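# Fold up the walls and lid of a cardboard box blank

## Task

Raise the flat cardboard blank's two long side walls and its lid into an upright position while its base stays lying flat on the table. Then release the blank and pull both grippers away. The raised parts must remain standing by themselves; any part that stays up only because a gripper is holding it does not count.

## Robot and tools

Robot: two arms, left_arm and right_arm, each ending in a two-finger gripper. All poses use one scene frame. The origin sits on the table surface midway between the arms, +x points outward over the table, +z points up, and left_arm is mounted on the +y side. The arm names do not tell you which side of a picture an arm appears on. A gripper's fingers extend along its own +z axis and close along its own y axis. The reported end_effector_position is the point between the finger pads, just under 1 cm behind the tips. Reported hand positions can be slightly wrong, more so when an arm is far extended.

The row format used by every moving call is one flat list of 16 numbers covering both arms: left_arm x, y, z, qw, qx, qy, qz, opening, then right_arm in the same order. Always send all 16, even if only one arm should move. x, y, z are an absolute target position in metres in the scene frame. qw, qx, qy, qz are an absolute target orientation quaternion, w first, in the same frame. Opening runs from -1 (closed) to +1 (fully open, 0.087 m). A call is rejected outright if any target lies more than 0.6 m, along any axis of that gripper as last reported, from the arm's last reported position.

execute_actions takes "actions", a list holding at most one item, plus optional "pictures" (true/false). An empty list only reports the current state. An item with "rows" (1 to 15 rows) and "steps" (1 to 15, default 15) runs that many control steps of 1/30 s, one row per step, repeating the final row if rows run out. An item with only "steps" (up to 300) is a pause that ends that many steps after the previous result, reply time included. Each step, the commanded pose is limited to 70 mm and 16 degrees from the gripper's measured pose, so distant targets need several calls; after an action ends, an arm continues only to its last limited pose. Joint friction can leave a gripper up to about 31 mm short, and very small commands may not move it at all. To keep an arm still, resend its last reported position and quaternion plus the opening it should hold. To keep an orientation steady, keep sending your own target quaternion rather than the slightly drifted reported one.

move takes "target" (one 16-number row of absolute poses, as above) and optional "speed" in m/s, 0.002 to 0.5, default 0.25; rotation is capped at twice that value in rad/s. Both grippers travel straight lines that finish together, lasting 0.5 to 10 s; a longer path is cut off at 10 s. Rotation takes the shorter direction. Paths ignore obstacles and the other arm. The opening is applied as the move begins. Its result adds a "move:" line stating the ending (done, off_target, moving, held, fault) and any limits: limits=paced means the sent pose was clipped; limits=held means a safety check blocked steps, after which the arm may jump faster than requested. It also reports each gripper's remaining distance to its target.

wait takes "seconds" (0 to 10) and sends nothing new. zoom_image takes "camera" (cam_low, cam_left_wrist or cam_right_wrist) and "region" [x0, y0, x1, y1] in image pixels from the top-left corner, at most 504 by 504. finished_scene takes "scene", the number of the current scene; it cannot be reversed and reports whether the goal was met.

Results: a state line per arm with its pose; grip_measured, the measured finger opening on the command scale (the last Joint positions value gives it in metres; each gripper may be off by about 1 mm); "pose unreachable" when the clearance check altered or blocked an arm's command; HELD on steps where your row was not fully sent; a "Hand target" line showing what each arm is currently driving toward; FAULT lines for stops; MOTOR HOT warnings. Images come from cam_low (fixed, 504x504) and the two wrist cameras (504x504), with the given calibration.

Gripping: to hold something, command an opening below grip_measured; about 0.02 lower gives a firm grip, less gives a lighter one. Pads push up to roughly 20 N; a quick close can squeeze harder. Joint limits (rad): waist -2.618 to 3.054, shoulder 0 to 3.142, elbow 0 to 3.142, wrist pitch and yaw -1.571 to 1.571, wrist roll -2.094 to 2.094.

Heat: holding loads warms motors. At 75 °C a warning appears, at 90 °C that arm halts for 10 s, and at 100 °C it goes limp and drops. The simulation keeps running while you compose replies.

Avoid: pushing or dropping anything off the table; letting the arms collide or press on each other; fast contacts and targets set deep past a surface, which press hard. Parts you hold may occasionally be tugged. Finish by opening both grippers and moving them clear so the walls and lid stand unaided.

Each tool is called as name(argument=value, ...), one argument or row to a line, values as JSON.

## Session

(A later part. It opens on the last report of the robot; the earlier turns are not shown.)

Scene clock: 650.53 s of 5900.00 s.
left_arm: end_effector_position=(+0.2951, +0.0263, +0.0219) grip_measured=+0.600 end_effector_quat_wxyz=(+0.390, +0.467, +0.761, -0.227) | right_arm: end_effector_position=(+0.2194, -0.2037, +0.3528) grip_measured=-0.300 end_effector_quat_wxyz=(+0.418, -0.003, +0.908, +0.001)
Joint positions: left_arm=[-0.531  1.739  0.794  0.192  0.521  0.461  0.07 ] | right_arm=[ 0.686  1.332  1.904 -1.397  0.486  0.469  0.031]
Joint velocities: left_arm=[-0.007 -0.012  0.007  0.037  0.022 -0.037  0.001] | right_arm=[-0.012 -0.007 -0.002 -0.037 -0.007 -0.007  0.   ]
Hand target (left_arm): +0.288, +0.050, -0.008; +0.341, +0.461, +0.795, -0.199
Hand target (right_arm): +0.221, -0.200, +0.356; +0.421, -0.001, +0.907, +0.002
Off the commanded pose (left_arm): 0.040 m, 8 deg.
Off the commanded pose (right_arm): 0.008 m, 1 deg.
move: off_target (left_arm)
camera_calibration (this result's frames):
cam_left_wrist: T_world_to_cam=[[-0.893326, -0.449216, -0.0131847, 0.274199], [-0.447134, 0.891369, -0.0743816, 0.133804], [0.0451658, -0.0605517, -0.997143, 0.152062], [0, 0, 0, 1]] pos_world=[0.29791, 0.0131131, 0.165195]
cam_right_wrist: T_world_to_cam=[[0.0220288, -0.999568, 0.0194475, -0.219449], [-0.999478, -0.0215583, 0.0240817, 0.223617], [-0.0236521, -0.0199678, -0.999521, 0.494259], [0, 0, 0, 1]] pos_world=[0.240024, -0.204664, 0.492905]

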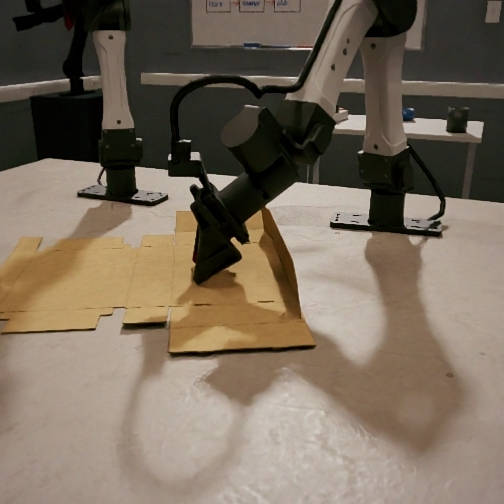

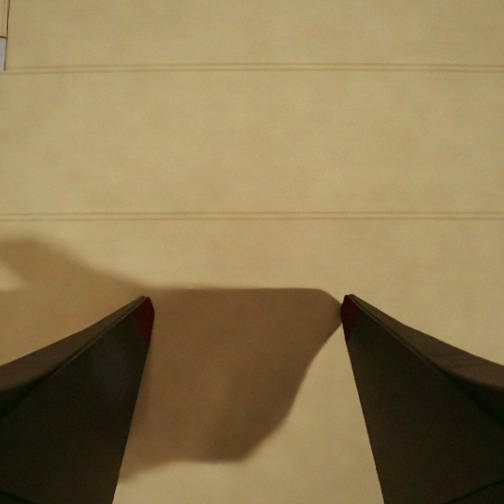

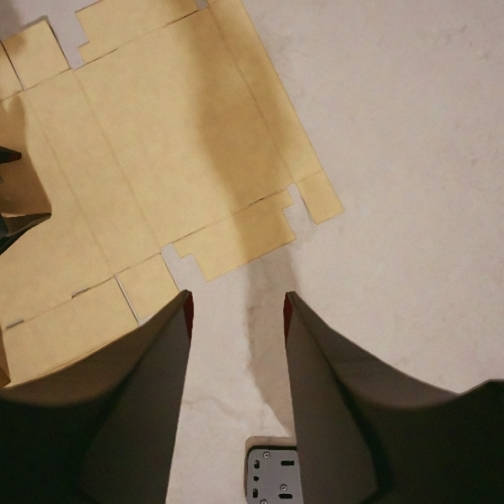

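move(
  target=[0.27,0.09,0.05,0.34,0.46,0.795,-0.197,0.6,0.13,-0.125,0.08,0.241,0.463,0.756,0.394,-0.4],
)

move(
  target=[0.265,0.11,-0.01,0.34,0.46,0.795,-0.197,0.6,0.13,-0.125,0.015,0.241,0.463,0.756,0.394,-0.4],
  speed=0.1,
)

move(
  target=[0.265,0.11,-0.01,0.34,0.46,0.795,-0.197,0.6,0.19,-0.095,0.015,0.241,0.463,0.756,0.394,-0.4],
  speed=0.05,
)

Scene clock: 673.07 s of 5900.00 s.
left_arm: end_effector_position=(+0.2656, +0.0873, +0.0394) grip_measured=+0.600 end_effector_quat_wxyz=(+0.330, +0.460, +0.799, -0.203) | right_arm: end_effector_position=(+0.1344, -0.1233, +0.0817) grip_measured=-0.400 end_effector_quat_wxyz=(+0.240, +0.462, +0.759, +0.389)
Joint positions: left_arm=[-0.412  1.555  0.794 -0.183  0.526  0.576  0.07 ] | right_arm=[ 1.045  0.584  0.235 -0.35   0.444  1.911  0.026]
Joint velocities: left_arm=[-0.007 -0.007  0.022 -0.051 -0.051  0.051  0.001] | right_arm=[-0.002  0.012 -0.002  0.037  0.037  0.051  0.   ]
Hand target (left_arm): +0.270, +0.091, +0.049; +0.341, +0.460, +0.796, -0.196
Hand target (right_arm): +0.134, -0.122, +0.079; +0.240, +0.463, +0.757, +0.393
Off the commanded pose (left_arm): 0.012 m, 1 deg.
Off the commanded pose (right_arm): 0.005 m, 1 deg.
After step 90, 16.07 s passed at rest.
move: off_target (left_arm)
camera_calibration (this result's frames):
cam_left_wrist: T_world_to_cam=[[-0.873918, -0.4852, 0.029124, 0.271811], [-0.482693, 0.873336, 0.0655122, 0.0730401], [-0.0572215, 0.0431943, -0.997427, 0.192684], [0, 0, 0, 1]] pos_world=[0.283822, 0.0597711, 0.179487]
cam_right_wrist: T_world_to_cam=[[-0.50414, -0.291139, -0.813069, 0.0941821], [-0.858491, 0.271415, 0.435117, 0.130533], [0.0939996, 0.917372, -0.386771, 0.272578], [0, 0, 0, 1]] pos_world=[0.13392, -0.258064, 0.125205]

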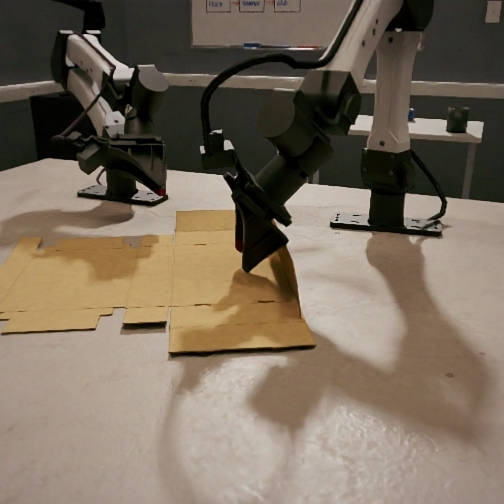

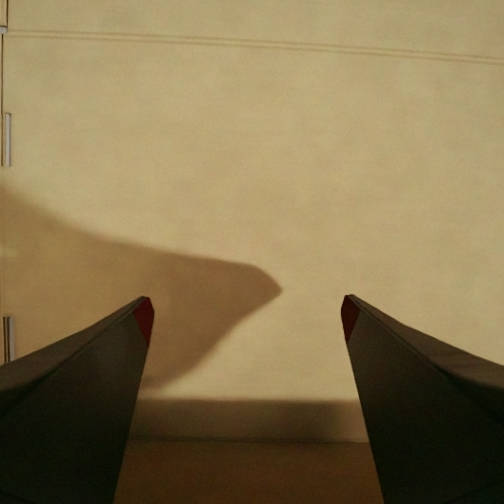

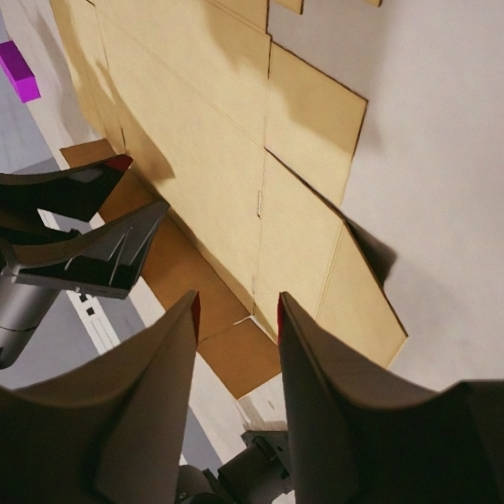

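Scene clock: 674.60 s of 5900.00 s.
left_arm: end_effector_position=(+0.2751, +0.0953, +0.0204) grip_measured=+0.600 end_effector_quat_wxyz=(+0.372, +0.465, +0.774, -0.213) | right_arm: end_effector_position=(+0.1325, -0.1226, +0.0237) grip_measured=-0.400 end_effector_quat_wxyz=(+0.241, +0.465, +0.756, +0.393)
Joint positions: left_arm=[-0.348  1.603  0.692  0.03   0.611  0.628  0.07 ] | right_arm=[1.07  0.769 0.011 0.058 0.467 1.935 0.026]
Joint velocities: left_arm=[ 0.007 -0.007  0.002 -0.007 -0.022  0.066  0.001] | right_arm=[ 0.012  0.012 -0.017  0.051  0.051 -0.081 -0.001]
Hand target (left_arm): +0.264, +0.110, -0.008; +0.340, +0.462, +0.795, -0.197
Hand target (right_arm): +0.130, -0.125, +0.016; +0.240, +0.465, +0.759, +0.387
Off the commanded pose (left_arm): 0.035 m, 5 deg.
Off the commanded pose (right_arm): 0.009 m, 0 deg.
joint sent to its limit (right arm) — the command would take joint 3 (elbow) past its lower limit, so that joint was sent only as far as its limit.
move: off_target (left_arm)
camera_calibration (this result's frames):
cam_left_wrist: T_world_to_cam=[[-0.885263, -0.465, -0.00915062, 0.286492], [-0.464648, 0.885108, -0.026193, 0.0676356], [0.020279, -0.0189359, -0.999615, 0.158524], [0, 0, 0, 1]] pos_world=[0.281833, 0.0763559, 0.162856]
cam_right_wrist: T_world_to_cam=[[-0.50279, -0.280443, -0.817652, 0.0474741], [-0.858492, 0.272488, 0.434444, 0.154117], [0.100964, 0.920382, -0.377762, 0.248934], [0, 0, 0, 1]] pos_world=[0.131044, -0.257795, 0.0658998]

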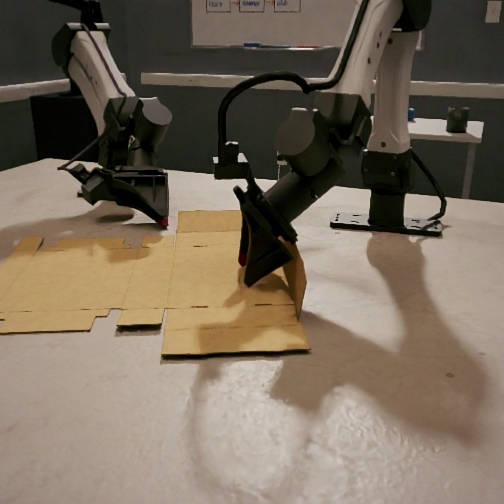

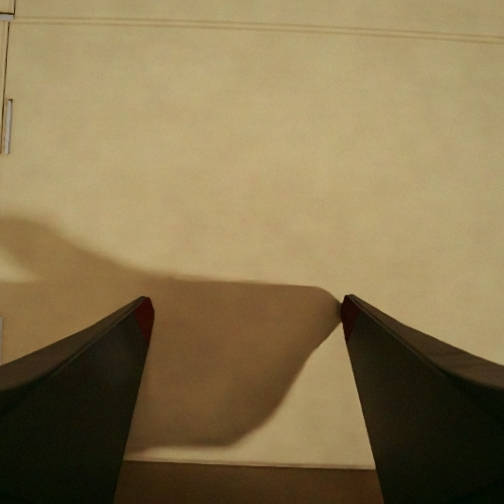

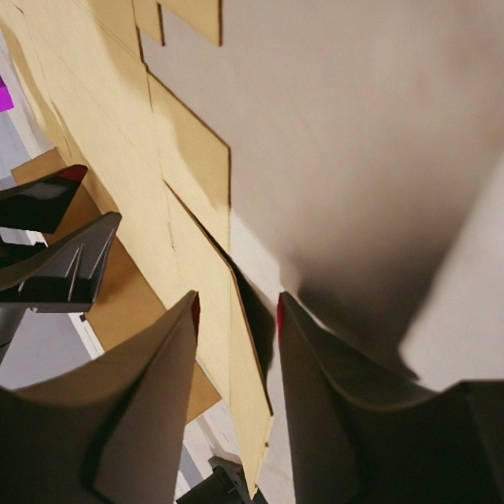

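Scene clock: 676.20 s of 5900.00 s.
left_arm: end_effector_position=(+0.2859, +0.1038, +0.0220) grip_measured=+0.600 end_effector_quat_wxyz=(+0.385, +0.463, +0.775, -0.190) | right_arm: end_effector_position=(+0.1839, -0.0990, +0.0197) grip_measured=-0.400 end_effector_quat_wxyz=(+0.240, +0.465, +0.750, +0.404)
Joint positions: left_arm=[-0.333  1.603  0.692  0.057  0.579  0.64   0.07 ] | right_arm=[0.852 1.304 0.093 0.589 0.292 1.793 0.026]
Joint velocities: left_arm=[-0.007  0.002  0.002 -0.066 -0.007 -0.037  0.   ] | right_arm=[-0.022  0.017 -0.007  0.051 -0.022 -0.037 -0.   ]
Hand target (left_arm): +0.264, +0.110, -0.008; +0.340, +0.460, +0.796, -0.197
Hand target (right_arm): +0.190, -0.097, +0.017; +0.242, +0.463, +0.756, +0.395
Off the commanded pose (left_arm): 0.039 m, 6 deg.
Off the commanded pose (right_arm): 0.009 m, 1 deg.
move: off_target (left_arm)
camera_calibration (this result's frames):
cam_left_wrist: T_world_to_cam=[[-0.870432, -0.489202, -0.0550343, 0.299299], [-0.488547, 0.872159, -0.0257198, 0.073359], [0.0605809, 0.00449952, -0.998153, 0.146081], [0, 0, 0, 1]] pos_world=[0.287509, 0.0817798, 0.164169]
cam_right_wrist: T_world_to_cam=[[-0.492067, -0.263081, -0.829855, 0.0767123], [-0.864291, 0.2618, 0.42949, 0.193587], [0.104265, 0.928574, -0.356202, 0.220261], [0, 0, 0, 1]] pos_world=[0.182098, -0.235029, 0.0589737]

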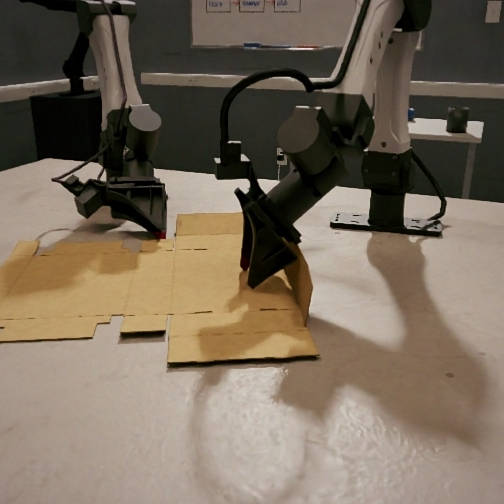

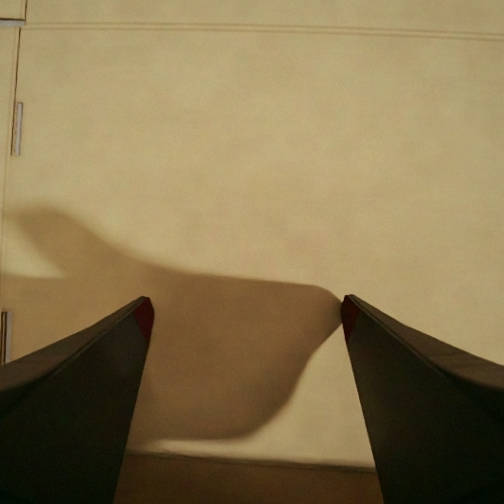

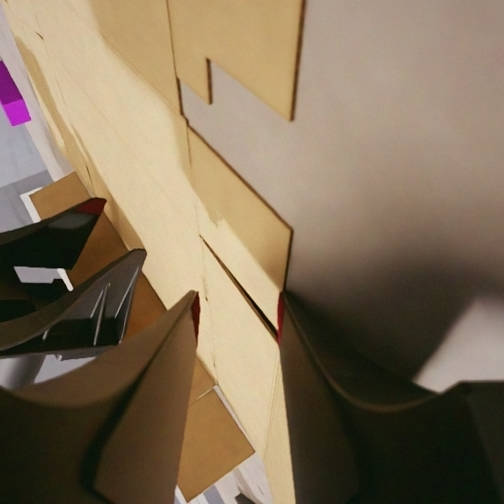

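move(
  target=[0.275,0.115,-0.03,0.34,0.46,0.795,-0.197,0.6,0.225,-0.085,0.01,0.241,0.463,0.756,0.394,-0.4],
  speed=0.03,
)

Scene clock: 684.87 s of 5900.00 s.
left_arm: end_effector_position=(+0.3074, +0.1006, +0.0236) grip_measured=+0.600 end_effector_quat_wxyz=(+0.425, +0.468, +0.752, -0.186) | right_arm: end_effector_position=(+0.2173, -0.0855, +0.0205) grip_measured=-0.400 end_effector_quat_wxyz=(+0.237, +0.461, +0.747, +0.415)
Joint positions: left_arm=[-0.317  1.659  0.692  0.197  0.611  0.651  0.07 ] | right_arm=[0.755 1.501 0.191 0.723 0.2   1.736 0.026]
Joint velocities: left_arm=[ 0.007  0.012 -0.012  0.051 -0.022  0.051 -0.   ] | right_arm=[-0.007 -0.002  0.002 -0.066 -0.095 -0.022  0.   ]
Hand target (left_arm): +0.272, +0.115, -0.024; +0.342, +0.461, +0.795, -0.198
Hand target (right_arm): +0.224, -0.086, +0.011; +0.241, +0.463, +0.756, +0.395
Off the commanded pose (left_arm): 0.064 m, 11 deg.
Off the commanded pose (right_arm): 0.013 m, 3 deg.
After step 90, 3.63 s passed at rest.
move: off_target (left_arm, right_arm)
camera_calibration (this result's frames):
cam_left_wrist: T_world_to_cam=[[-0.869341, -0.481393, -0.111836, 0.316694], [-0.472558, 0.875937, -0.0970693, 0.0831167], [0.14469, -0.0315373, -0.988974, 0.124007], [0, 0, 0, 1]] pos_world=[0.29665, 0.0835602, 0.166126]
cam_right_wrist: T_world_to_cam=[[-0.481424, -0.251874, -0.839518, 0.0961992], [-0.870969, 0.244794, 0.426016, 0.218685], [0.0982067, 0.936288, -0.337225, 0.206166], [0, 0, 0, 1]] pos_world=[0.216533, -0.222334, 0.0571221]

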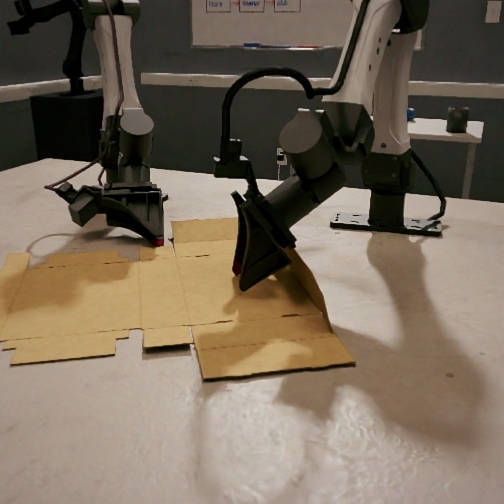

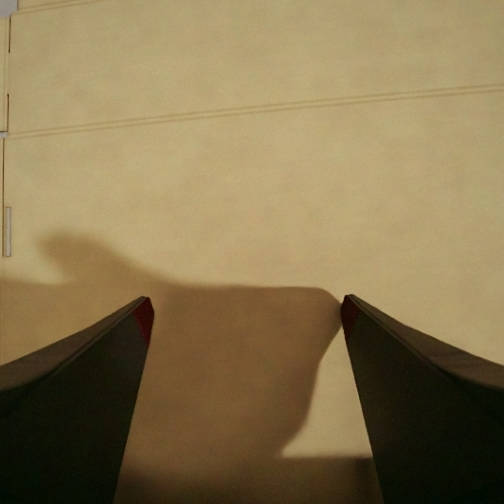

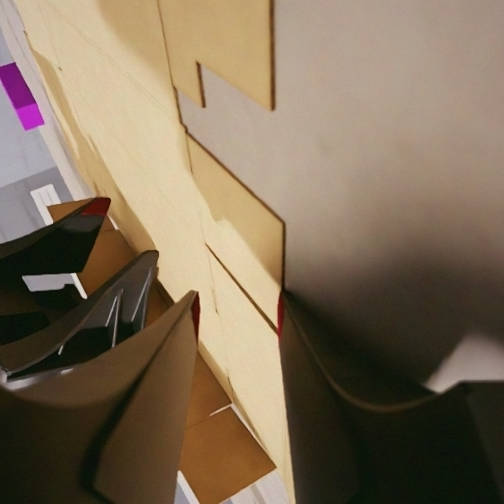

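move(
  target=[0.19,0.07,-0.02,0.34,0.46,0.795,-0.197,0.6,0.10,-0.16,0.06,0.241,0.463,0.756,0.394,-0.4],
  speed=0.08,
)

move(
  target=[0.30,0.12,0.25,0.3,0.6,0.68,-0.28,-0.4,0.10,-0.16,0.06,0.241,0.463,0.756,0.394,-0.4],
)

Scene clock: 700.53 s of 5900.00 s.
left_arm: end_effector_position=(+0.2399, +0.0565, +0.0230) grip_measured=+0.600 end_effector_quat_wxyz=(+0.430, +0.455, +0.758, -0.183) | right_arm: end_effector_position=(+0.1055, -0.1433, +0.0513) grip_measured=-0.400 end_effector_quat_wxyz=(+0.230, +0.450, +0.763, +0.404)
Joint positions: left_arm=[-0.569  1.463  0.457  0.349  0.402  0.431  0.07 ] | right_arm=[ 1.159  0.248  0.088 -0.544  0.498  1.972  0.026]
Joint velocities: left_arm=[-0.012 -0.012  0.012  0.022 -0.066 -0.007  0.002] | right_arm=[-0.007 -0.002  0.007  0.007 -0.051 -0.007  0.   ]
Hand target (left_arm): +0.192, +0.071, -0.019; +0.341, +0.459, +0.796, -0.198
Hand target (right_arm): +0.106, -0.143, +0.051; +0.230, +0.450, +0.763, +0.403
Off the commanded pose (left_arm): 0.067 m, 11 deg.
Off the commanded pose (right_arm): 0.020 m, 2 deg.
After step 90, 10.40 s passed at rest.
move: held (right_arm), off_target (left_arm); limits=held; held on 6 of 68 steps (right_arm), including the last (right_arm)
pose unreachable (right arm): on one or more control steps of this call this arm could not follow its commanded pose, so it was not sent that pose on those steps. On the call's last step it was still not sent that pose. It may still have moved: this result reports where it is.
cause: the commanded pose would bring two parts of the arm too close to each other (its upper arm (the part past joint 2) and its wrist (the part past joint 5), with joints 3 (elbow) to 5 (wrist yaw) between them).
camera_calibration (this result's frames):
cam_left_wrist: T_world_to_cam=[[-0.854082, -0.508788, -0.108064, 0.234577], [-0.498918, 0.8601, -0.106341, 0.0971653], [0.147051, -0.0369091, -0.98844, 0.131483], [0, 0, 0, 1]] pos_world=[0.229491, 0.0406309, 0.165645]
cam_right_wrist: T_world_to_cam=[[-0.488977, -0.291133, -0.82228, 0.0479583], [-0.870139, 0.229057, 0.436338, 0.119457], [0.0613171, 0.928857, -0.36533, 0.285941], [0, 0, 0, 1]] pos_world=[0.109862, -0.278999, 0.0917743]

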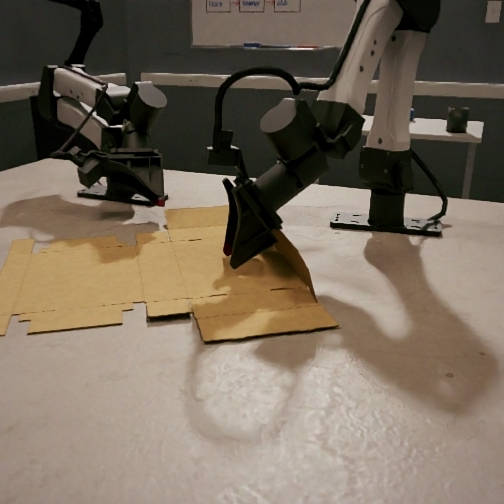

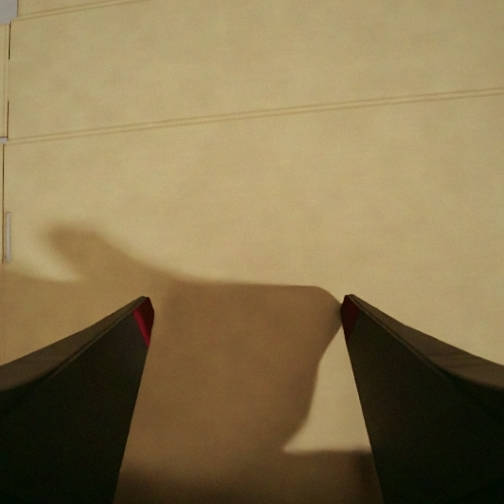

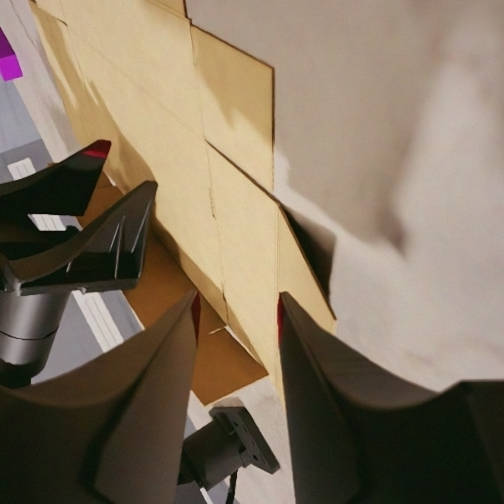

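Scene clock: 702.80 s of 5900.00 s.
left_arm: end_effector_position=(+0.2936, +0.1200, +0.2505) grip_measured=-0.400 end_effector_quat_wxyz=(+0.305, +0.598, +0.686, -0.281) | right_arm: end_effector_position=(+0.1051, -0.1513, +0.0491) grip_measured=-0.400 end_effector_quat_wxyz=(+0.237, +0.457, +0.762, +0.392)
Joint positions: left_arm=[-0.204  1.805  1.968 -1.514  0.834  1.252  0.026] | right_arm=[ 1.168  0.22   0.097 -0.612  0.525  1.993  0.026]
Joint velocities: left_arm=[-0.007  0.012  0.002 -0.037  0.037  0.066  0.001] | right_arm=[ 0.007  0.012 -0.017 -0.037 -0.007 -0.051  0.001]
Hand target (left_arm): +0.295, +0.121, +0.251; +0.303, +0.601, +0.684, -0.279
Hand target (right_arm): +0.104, -0.152, +0.055; +0.236, +0.457, +0.760, +0.396
Off the commanded pose (left_arm): 0.006 m, 1 deg.
Off the commanded pose (right_arm): 0.015 m, 1 deg.
ARM HIT: the right arm struck itself hard. The hit stopped nothing, but it can cost score.
move: held (right_arm); limits=held; held on 55 of 61 steps (right_arm), including the last (right_arm)
pose unreachable (right arm): on one or more control steps of this call this arm could not follow its commanded pose, so it was not sent that pose on those steps. On the call's last step it was still not sent that pose. It may still have moved: this result reports where it is.
cause: the commanded pose would bring two parts of the arm too close to each other (its upper arm (the part past joint 2) and its wrist (the part past joint 5), with joints 3 (elbow) to 5 (wrist yaw) between them).
camera_calibration (this result's frames):
cam_left_wrist: T_world_to_cam=[[-0.992959, -0.115322, 0.02709, 0.297005], [-0.115242, 0.993327, 0.00452219, -0.0628823], [-0.0274308, 0.00136845, -0.999623, 0.400201], [0, 0, 0, 1]] pos_world=[0.298645, 0.0961663, 0.392288]
cam_right_wrist: T_world_to_cam=[[-0.499703, -0.29615, -0.813997, 0.0436234], [-0.862425, 0.257701, 0.435675, 0.125494], [0.0807431, 0.91972, -0.384182, 0.290054], [0, 0, 0, 1]] pos_world=[0.106608, -0.286189, 0.0922685]

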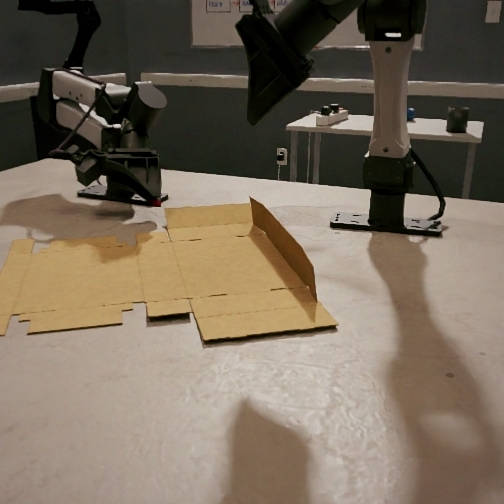

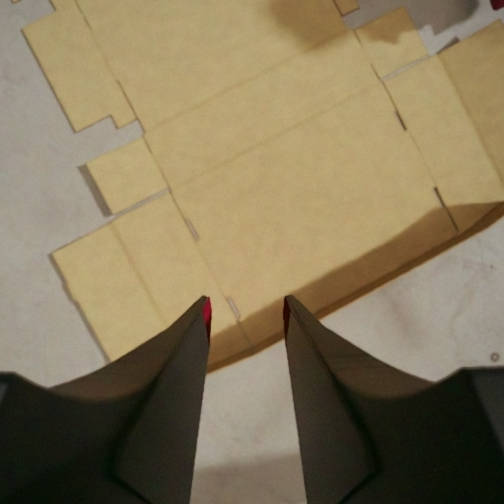

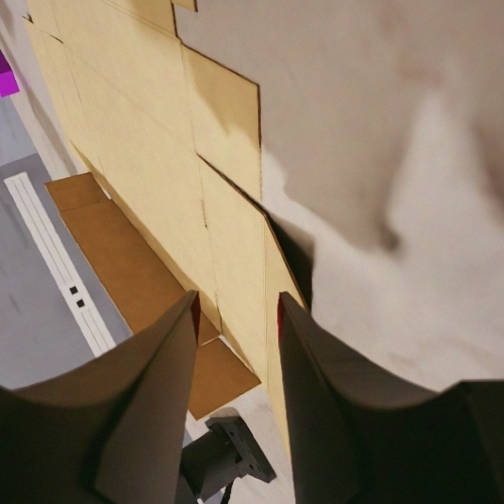

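move(
  target=[0.181,0.117,0.13,0.166,-0.296,0.94,0.052,0.0,0.135,-0.135,0.09,0.241,0.463,0.756,0.394,-0.4],
)

move(
  target=[0.181,0.117,0.05,0.166,-0.296,0.94,0.052,0.0,0.135,-0.135,0.09,0.241,0.463,0.756,0.394,-0.4],
  speed=0.1,
)

move(
  target=[0.181,0.117,0.05,0.166,-0.296,0.94,0.052,-1,0.135,-0.135,0.09,0.241,0.463,0.756,0.394,-0.4],
)

move(
  target=[0.22,0.12,0.15,0.166,-0.296,0.94,0.052,-1,0.14,-0.135,0.04,0.241,0.463,0.756,0.394,-0.2],
  speed=0.08,
)

Scene clock: 722.60 s of 5900.00 s.
left_arm: end_effector_position=(+0.1864, +0.1187, +0.1308) grip_measured=+0.000 end_effector_quat_wxyz=(+0.168, -0.297, +0.939, +0.039) | right_arm: end_effector_position=(+0.1300, -0.1402, +0.0799) grip_measured=-0.400 end_effector_quat_wxyz=(+0.240, +0.463, +0.761, +0.386)
Joint positions: left_arm=[-0.707  1.463  1.251 -1.203 -0.311 -1.176  0.044] | right_arm=[ 0.991  0.448  0.218 -0.461  0.403  1.875  0.026]
Joint velocities: left_arm=[-0.022 -0.002  0.012  0.037  0.037 -0.037  0.   ] | right_arm=[-0.002  0.002  0.007  0.022 -0.007 -0.11   0.   ]
Hand target (left_arm): +0.183, +0.118, +0.128; +0.162, -0.296, +0.940, +0.050
Hand target (right_arm): +0.134, -0.136, +0.091; +0.242, +0.463, +0.756, +0.395
Off the commanded pose (left_arm): 0.006 m, 2 deg.
Off the commanded pose (right_arm): 0.012 m, 1 deg.
After step 90, 12.03 s passed at rest.
move: off_target (right_arm); limits=held; held on 7 of 143 steps (right_arm)
pose unreachable (right arm): on one or more control steps of this call this arm could not follow its commanded pose, so it was not sent that pose on those steps. It may still have moved: this result reports where it is.
cause: the commanded pose would bring two parts of the arm too close to each other (its upper arm (the part past joint 2) and its wrist (the part past joint 5), with joints 3 (elbow) to 5 (wrist yaw) between them).
camera_calibration (this result's frames):
cam_left_wrist: T_world_to_cam=[[0.565207, -0.824019, 0.0391583, -0.0142025], [-0.728694, -0.476445, 0.491941, 0.151703], [-0.386712, -0.306583, -0.869748, 0.364214], [0, 0, 0, 1]] pos_world=[0.259418, 0.172237, 0.242702]
cam_right_wrist: T_world_to_cam=[[-0.508065, -0.295029, -0.809214, 0.0852665], [-0.856248, 0.274801, 0.437406, 0.132133], [0.0933249, 0.915119, -0.392235, 0.288044], [0, 0, 0, 1]] pos_world=[0.129578, -0.274749, 0.124184]

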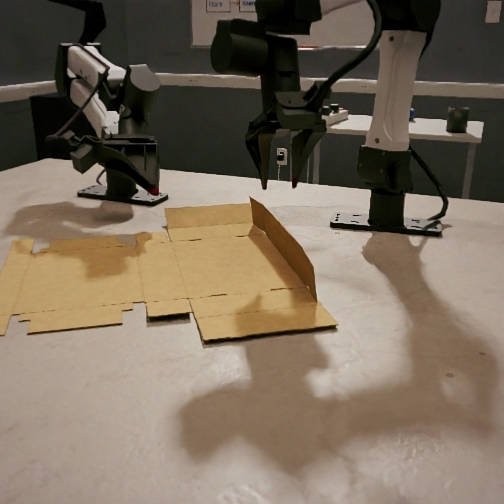

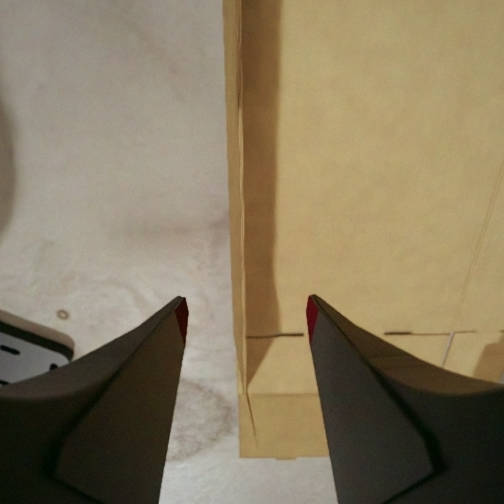

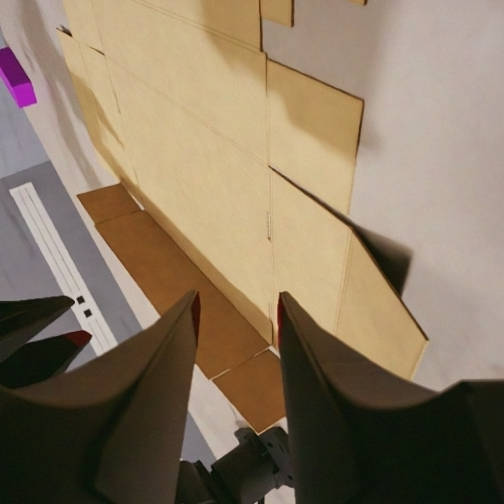

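Scene clock: 724.00 s of 5900.00 s.
left_arm: end_effector_position=(+0.1833, +0.1179, +0.0572) grip_measured=+0.000 end_effector_quat_wxyz=(+0.165, -0.297, +0.939, +0.049) | right_arm: end_effector_position=(+0.1305, -0.1394, +0.0812) grip_measured=-0.400 end_effector_quat_wxyz=(+0.240, +0.463, +0.759, +0.389)
Joint positions: left_arm=[-0.722  1.509  0.999 -0.93  -0.321 -1.194  0.044] | right_arm=[ 0.991  0.448  0.218 -0.455  0.402  1.875  0.026]
Joint velocities: left_arm=[ 0.012  0.002 -0.002 -0.066 -0.007 -0.037 -0.   ] | right_arm=[ 0.002 -0.007 -0.007  0.007 -0.007 -0.095 -0.   ]
Hand target (left_arm): +0.183, +0.116, +0.050; +0.166, -0.296, +0.939, +0.052
Hand target (right_arm): +0.135, -0.136, +0.090; +0.241, +0.463, +0.756, +0.394
Off the commanded pose (left_arm): 0.008 m, 0 deg.
Off the commanded pose (right_arm): 0.011 m, 1 deg.
move: off_target (right_arm)
camera_calibration (this result's frames):
cam_left_wrist: T_world_to_cam=[[0.568096, -0.822759, 0.0183062, -0.00971487], [-0.721476, -0.487215, 0.492031, 0.185238], [-0.395904, -0.292728, -0.870385, 0.298856], [0, 0, 0, 1]] pos_world=[0.257482, 0.169742, 0.169155]
cam_right_wrist: T_world_to_cam=[[-0.505354, -0.290979, -0.812372, 0.0871968], [-0.857742, 0.272286, 0.436049, 0.131729], [0.0943164, 0.917165, -0.387185, 0.287493], [0, 0, 0, 1]] pos_world=[0.12994, -0.274175, 0.124709]

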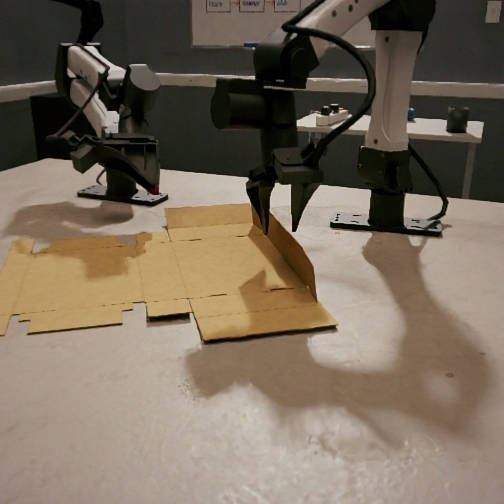

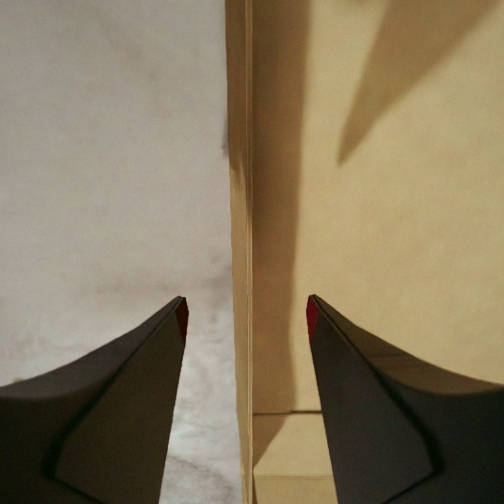

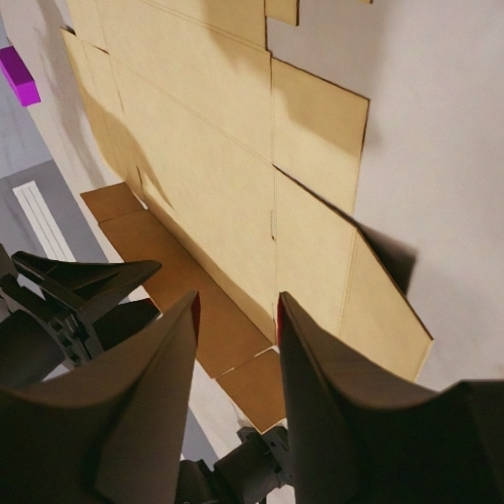

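Scene clock: 724.70 s of 5900.00 s.
left_arm: end_effector_position=(+0.1823, +0.1195, +0.0572) grip_measured=-0.999 end_effector_quat_wxyz=(+0.164, -0.296, +0.939, +0.053) | right_arm: end_effector_position=(+0.1305, -0.1394, +0.0812) grip_measured=-0.400 end_effector_quat_wxyz=(+0.240, +0.463, +0.759, +0.389)
Joint positions: left_arm=[-0.722  1.509  0.999 -0.937 -0.325 -1.193  0.   ] | right_arm=[ 0.991  0.448  0.218 -0.454  0.402  1.875  0.026]
Joint velocities: left_arm=[ 0.002  0.007  0.002 -0.066  0.022  0.007 -0.   ] | right_arm=[ 0.007 -0.007 -0.012 -0.066  0.022 -0.007 -0.001]
Hand target (left_arm): +0.181, +0.117, +0.050; +0.166, -0.296, +0.939, +0.052
Hand target (right_arm): +0.135, -0.136, +0.090; +0.241, +0.463, +0.756, +0.394
Off the commanded pose (left_arm): 0.008 m, 0 deg.
Off the commanded pose (right_arm): 0.011 m, 1 deg.
move: off_target (right_arm)
camera_calibration (this result's frames):
cam_left_wrist: T_world_to_cam=[[0.567659, -0.823197, 0.0105113, -0.00730674], [-0.720085, -0.490285, 0.491017, 0.185456], [-0.39905, -0.286299, -0.871086, 0.298723], [0, 0, 0, 1]] pos_world=[0.256897, 0.170436, 0.169228]
cam_right_wrist: T_world_to_cam=[[-0.50518, -0.290722, -0.812572, 0.0873186], [-0.857836, 0.272148, 0.435951, 0.131711], [0.0943996, 0.917287, -0.386876, 0.287458], [0, 0, 0, 1]] pos_world=[0.129962, -0.274141, 0.124744]

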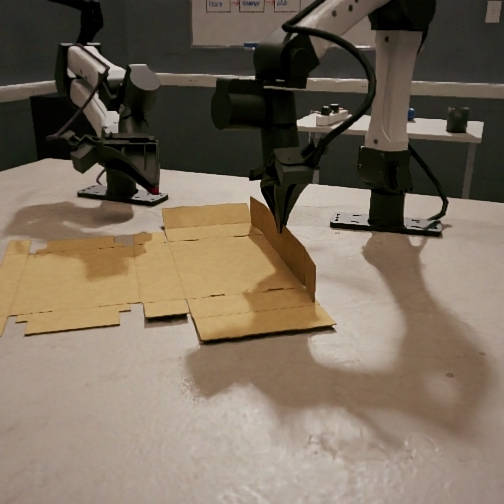

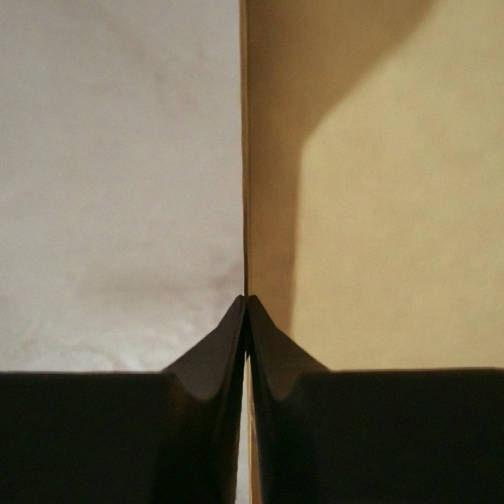

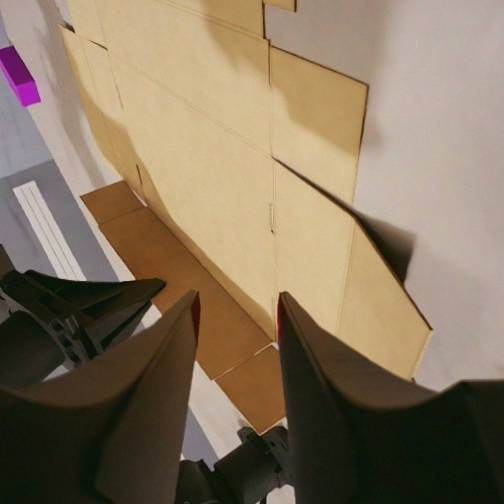

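Scene clock: 726.47 s of 5900.00 s.
left_arm: end_effector_position=(+0.2141, +0.1204, +0.1462) grip_measured=-0.999 end_effector_quat_wxyz=(+0.168, -0.294, +0.939, +0.053) | right_arm: end_effector_position=(+0.1400, -0.1324, +0.0518) grip_measured=-0.200 end_effector_quat_wxyz=(+0.241, +0.463, +0.750, +0.407)
Joint positions: left_arm=[-0.659  1.568  1.411 -1.264 -0.322 -1.122  0.   ] | right_arm=[ 0.952  0.541  0.072 -0.167  0.372  1.852  0.035]
Joint velocities: left_arm=[-0.017  0.007  0.002 -0.007 -0.095 -0.007  0.001] | right_arm=[-0.012  0.012  0.002 -0.007  0.066 -0.007 -0.   ]
Hand target (left_arm): +0.218, +0.121, +0.151; +0.167, -0.296, +0.939, +0.052
Hand target (right_arm): +0.139, -0.136, +0.041; +0.241, +0.463, +0.756, +0.394
Off the commanded pose (left_arm): 0.007 m, 0 deg.
Off the commanded pose (right_arm): 0.012 m, 2 deg.
move: off_target (right_arm)
camera_calibration (this result's frames):
cam_left_wrist: T_world_to_cam=[[0.564494, -0.825363, 0.0110247, -0.0246536], [-0.724827, -0.489255, 0.485031, 0.166894], [-0.394933, -0.281788, -0.874428, 0.388244], [0, 0, 0, 1]] pos_world=[0.288217, 0.170708, 0.258814]
cam_right_wrist: T_world_to_cam=[[-0.487692, -0.261893, -0.832808, 0.0726502], [-0.866773, 0.259129, 0.426094, 0.15086], [0.104213, 0.929658, -0.353377, 0.267291], [0, 0, 0, 1]] pos_world=[0.138337, -0.268555, 0.0906776]

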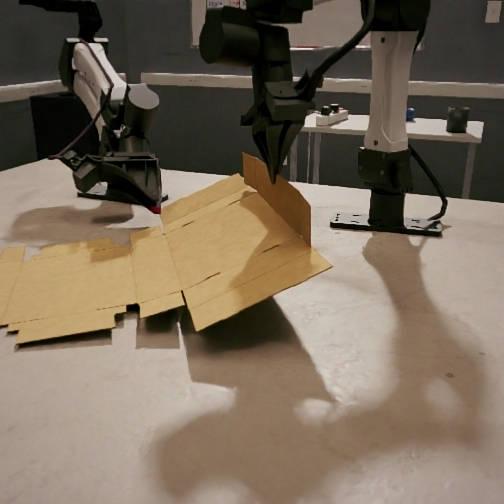

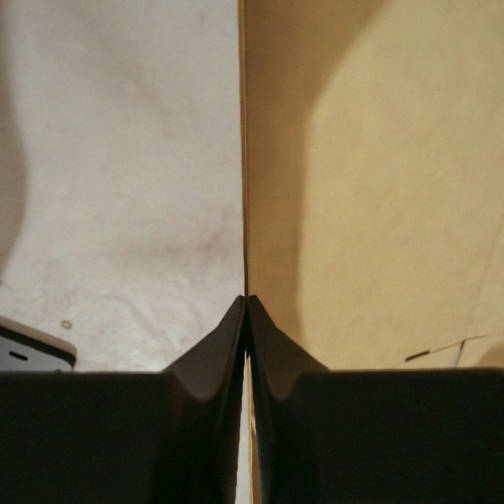

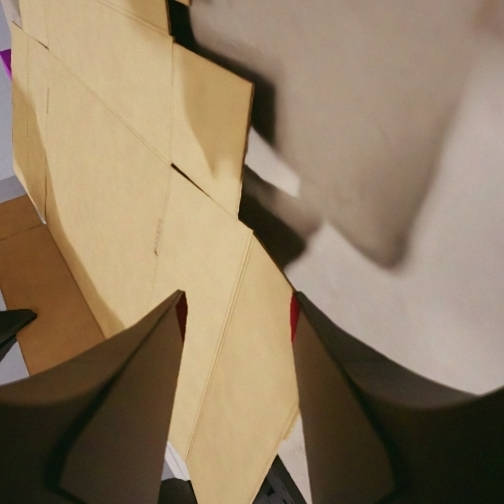

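move(
  target=[0.22,0.12,0.17,0.166,-0.296,0.94,0.052,-1,0.15,-0.135,0.015,0.241,0.463,0.756,0.394,-0.2],
  speed=0.08,
)

move(
  target=[0.22,0.12,0.17,0.166,-0.296,0.94,0.052,-1,0.21,-0.098,0.02,0.241,0.463,0.756,0.394,-0.2],
  speed=0.04,
)

Scene clock: 734.47 s of 5900.00 s.
left_arm: end_effector_position=(+0.2138, +0.1209, +0.1655) grip_measured=-0.999 end_effector_quat_wxyz=(+0.165, -0.292, +0.940, +0.057) | right_arm: end_effector_position=(+0.1509, -0.1324, +0.0240) grip_measured=-0.200 end_effector_quat_wxyz=(+0.241, +0.468, +0.756, +0.390)
Joint positions: left_arm=[-0.659  1.585  1.505 -1.351 -0.323 -1.119  0.   ] | right_arm=[0.884 0.797 0.009 0.129 0.325 1.813 0.035]
Joint velocities: left_arm=[ 0.002  0.002 -0.002 -0.007  0.022 -0.081  0.001] | right_arm=[-0.017 -0.007 -0.007  0.081 -0.037 -0.066 -0.   ]
Hand target (left_arm): +0.219, +0.120, +0.170; +0.166, -0.296, +0.939, +0.052
Hand target (right_arm): +0.149, -0.136, +0.016; +0.240, +0.467, +0.761, +0.382
Off the commanded pose (left_arm): 0.008 m, 1 deg.
Off the commanded pose (right_arm): 0.009 m, 1 deg.
joint sent to its limit (right arm) — the command would take joint 3 (elbow) past its lower limit, so that joint was sent only as far as its limit.
After step 90, 3.80 s passed at rest.
move: done
camera_calibration (this result's frames):
cam_left_wrist: T_world_to_cam=[[0.561721, -0.827326, 0.000575754, -0.0217328], [-0.72243, -0.490162, 0.487684, 0.156716], [-0.403192, -0.274358, -0.87302, 0.405778], [0, 0, 0, 1]] pos_world=[0.289031, 0.170165, 0.277837]
cam_right_wrist: T_world_to_cam=[[-0.508197, -0.281145, -0.81406, 0.0548731], [-0.854899, 0.279176, 0.437275, 0.172757], [0.104328, 0.91816, -0.382227, 0.255478], [0, 0, 0, 1]] pos_world=[0.148922, -0.267372, 0.0667781]

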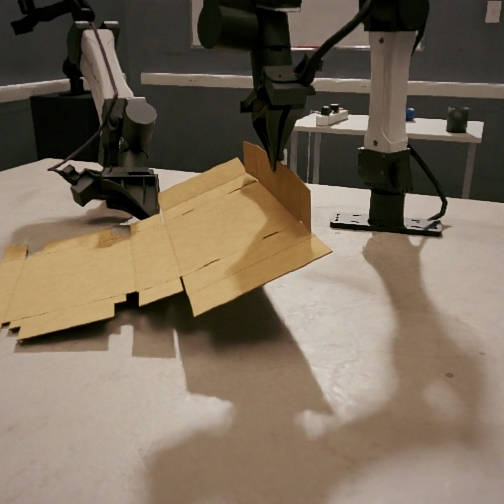

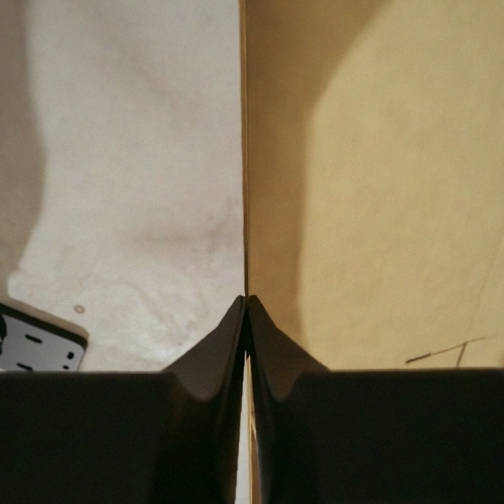

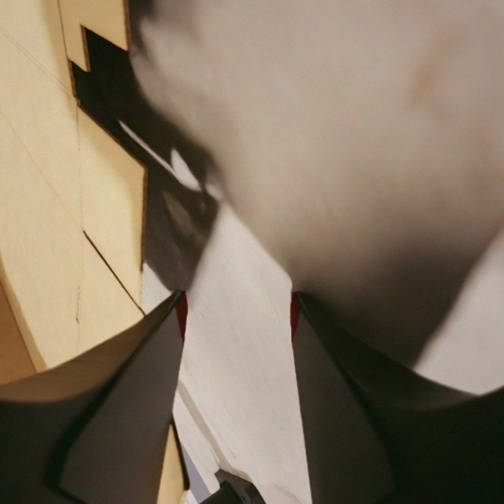

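Scene clock: 736.47 s of 5900.00 s.
left_arm: end_effector_position=(+0.2191, +0.1304, +0.1665) grip_measured=-0.995 end_effector_quat_wxyz=(+0.181, -0.298, +0.934, +0.073) | right_arm: end_effector_position=(+0.2015, -0.0986, +0.0239) grip_measured=-0.200 end_effector_quat_wxyz=(+0.233, +0.461, +0.755, +0.404)
Joint positions: left_arm=[-0.649  1.585  1.505 -1.351 -0.368 -1.122  0.   ] | right_arm=[0.755 1.343 0.147 0.582 0.195 1.732 0.035]
Joint velocities: left_arm=[-0.022 -0.027  0.002 -0.037 -0.037 -0.022 -0.001] | right_arm=[ 0.002  0.007 -0.002  0.007  0.022  0.037  0.   ]
Hand target (left_arm): +0.220, +0.120, +0.170; +0.167, -0.296, +0.939, +0.052
Hand target (right_arm): +0.210, -0.100, +0.022; +0.241, +0.463, +0.756, +0.394
Off the commanded pose (left_arm): 0.011 m, 3 deg.
Off the commanded pose (right_arm): 0.009 m, 2 deg.
move: off_target (left_arm)
camera_calibration (this result's frames):
cam_left_wrist: T_world_to_cam=[[0.577575, -0.816163, -0.0168865, -0.0188994], [-0.723786, -0.52155, 0.451796, 0.175009], [-0.377546, -0.248724, -0.891962, 0.405633], [0, 0, 0, 1]] pos_world=[0.29073, 0.176741, 0.282421]
cam_right_wrist: T_world_to_cam=[[-0.49614, -0.270565, -0.825009, 0.0888967], [-0.864034, 0.247306, 0.438504, 0.205277], [0.0853856, 0.930395, -0.356476, 0.223549], [0, 0, 0, 1]] pos_world=[0.202384, -0.234702, 0.0630154]

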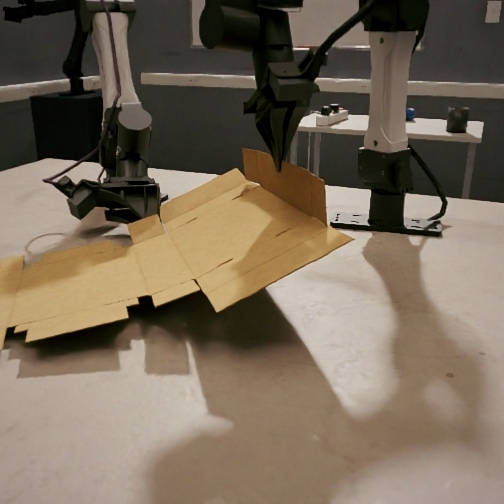

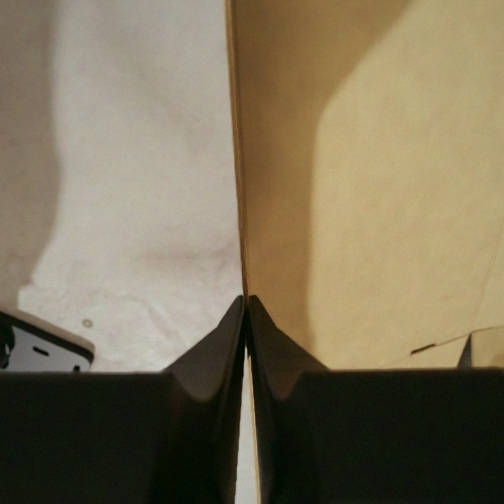

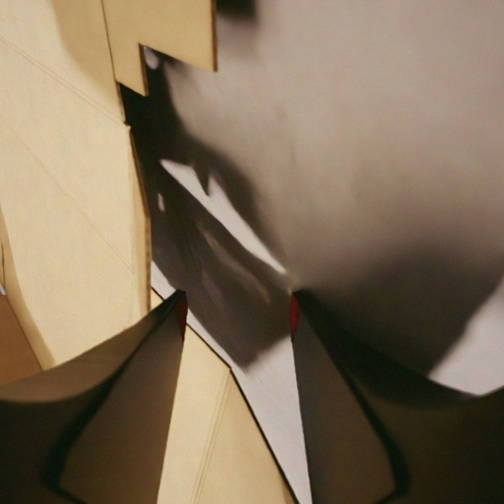

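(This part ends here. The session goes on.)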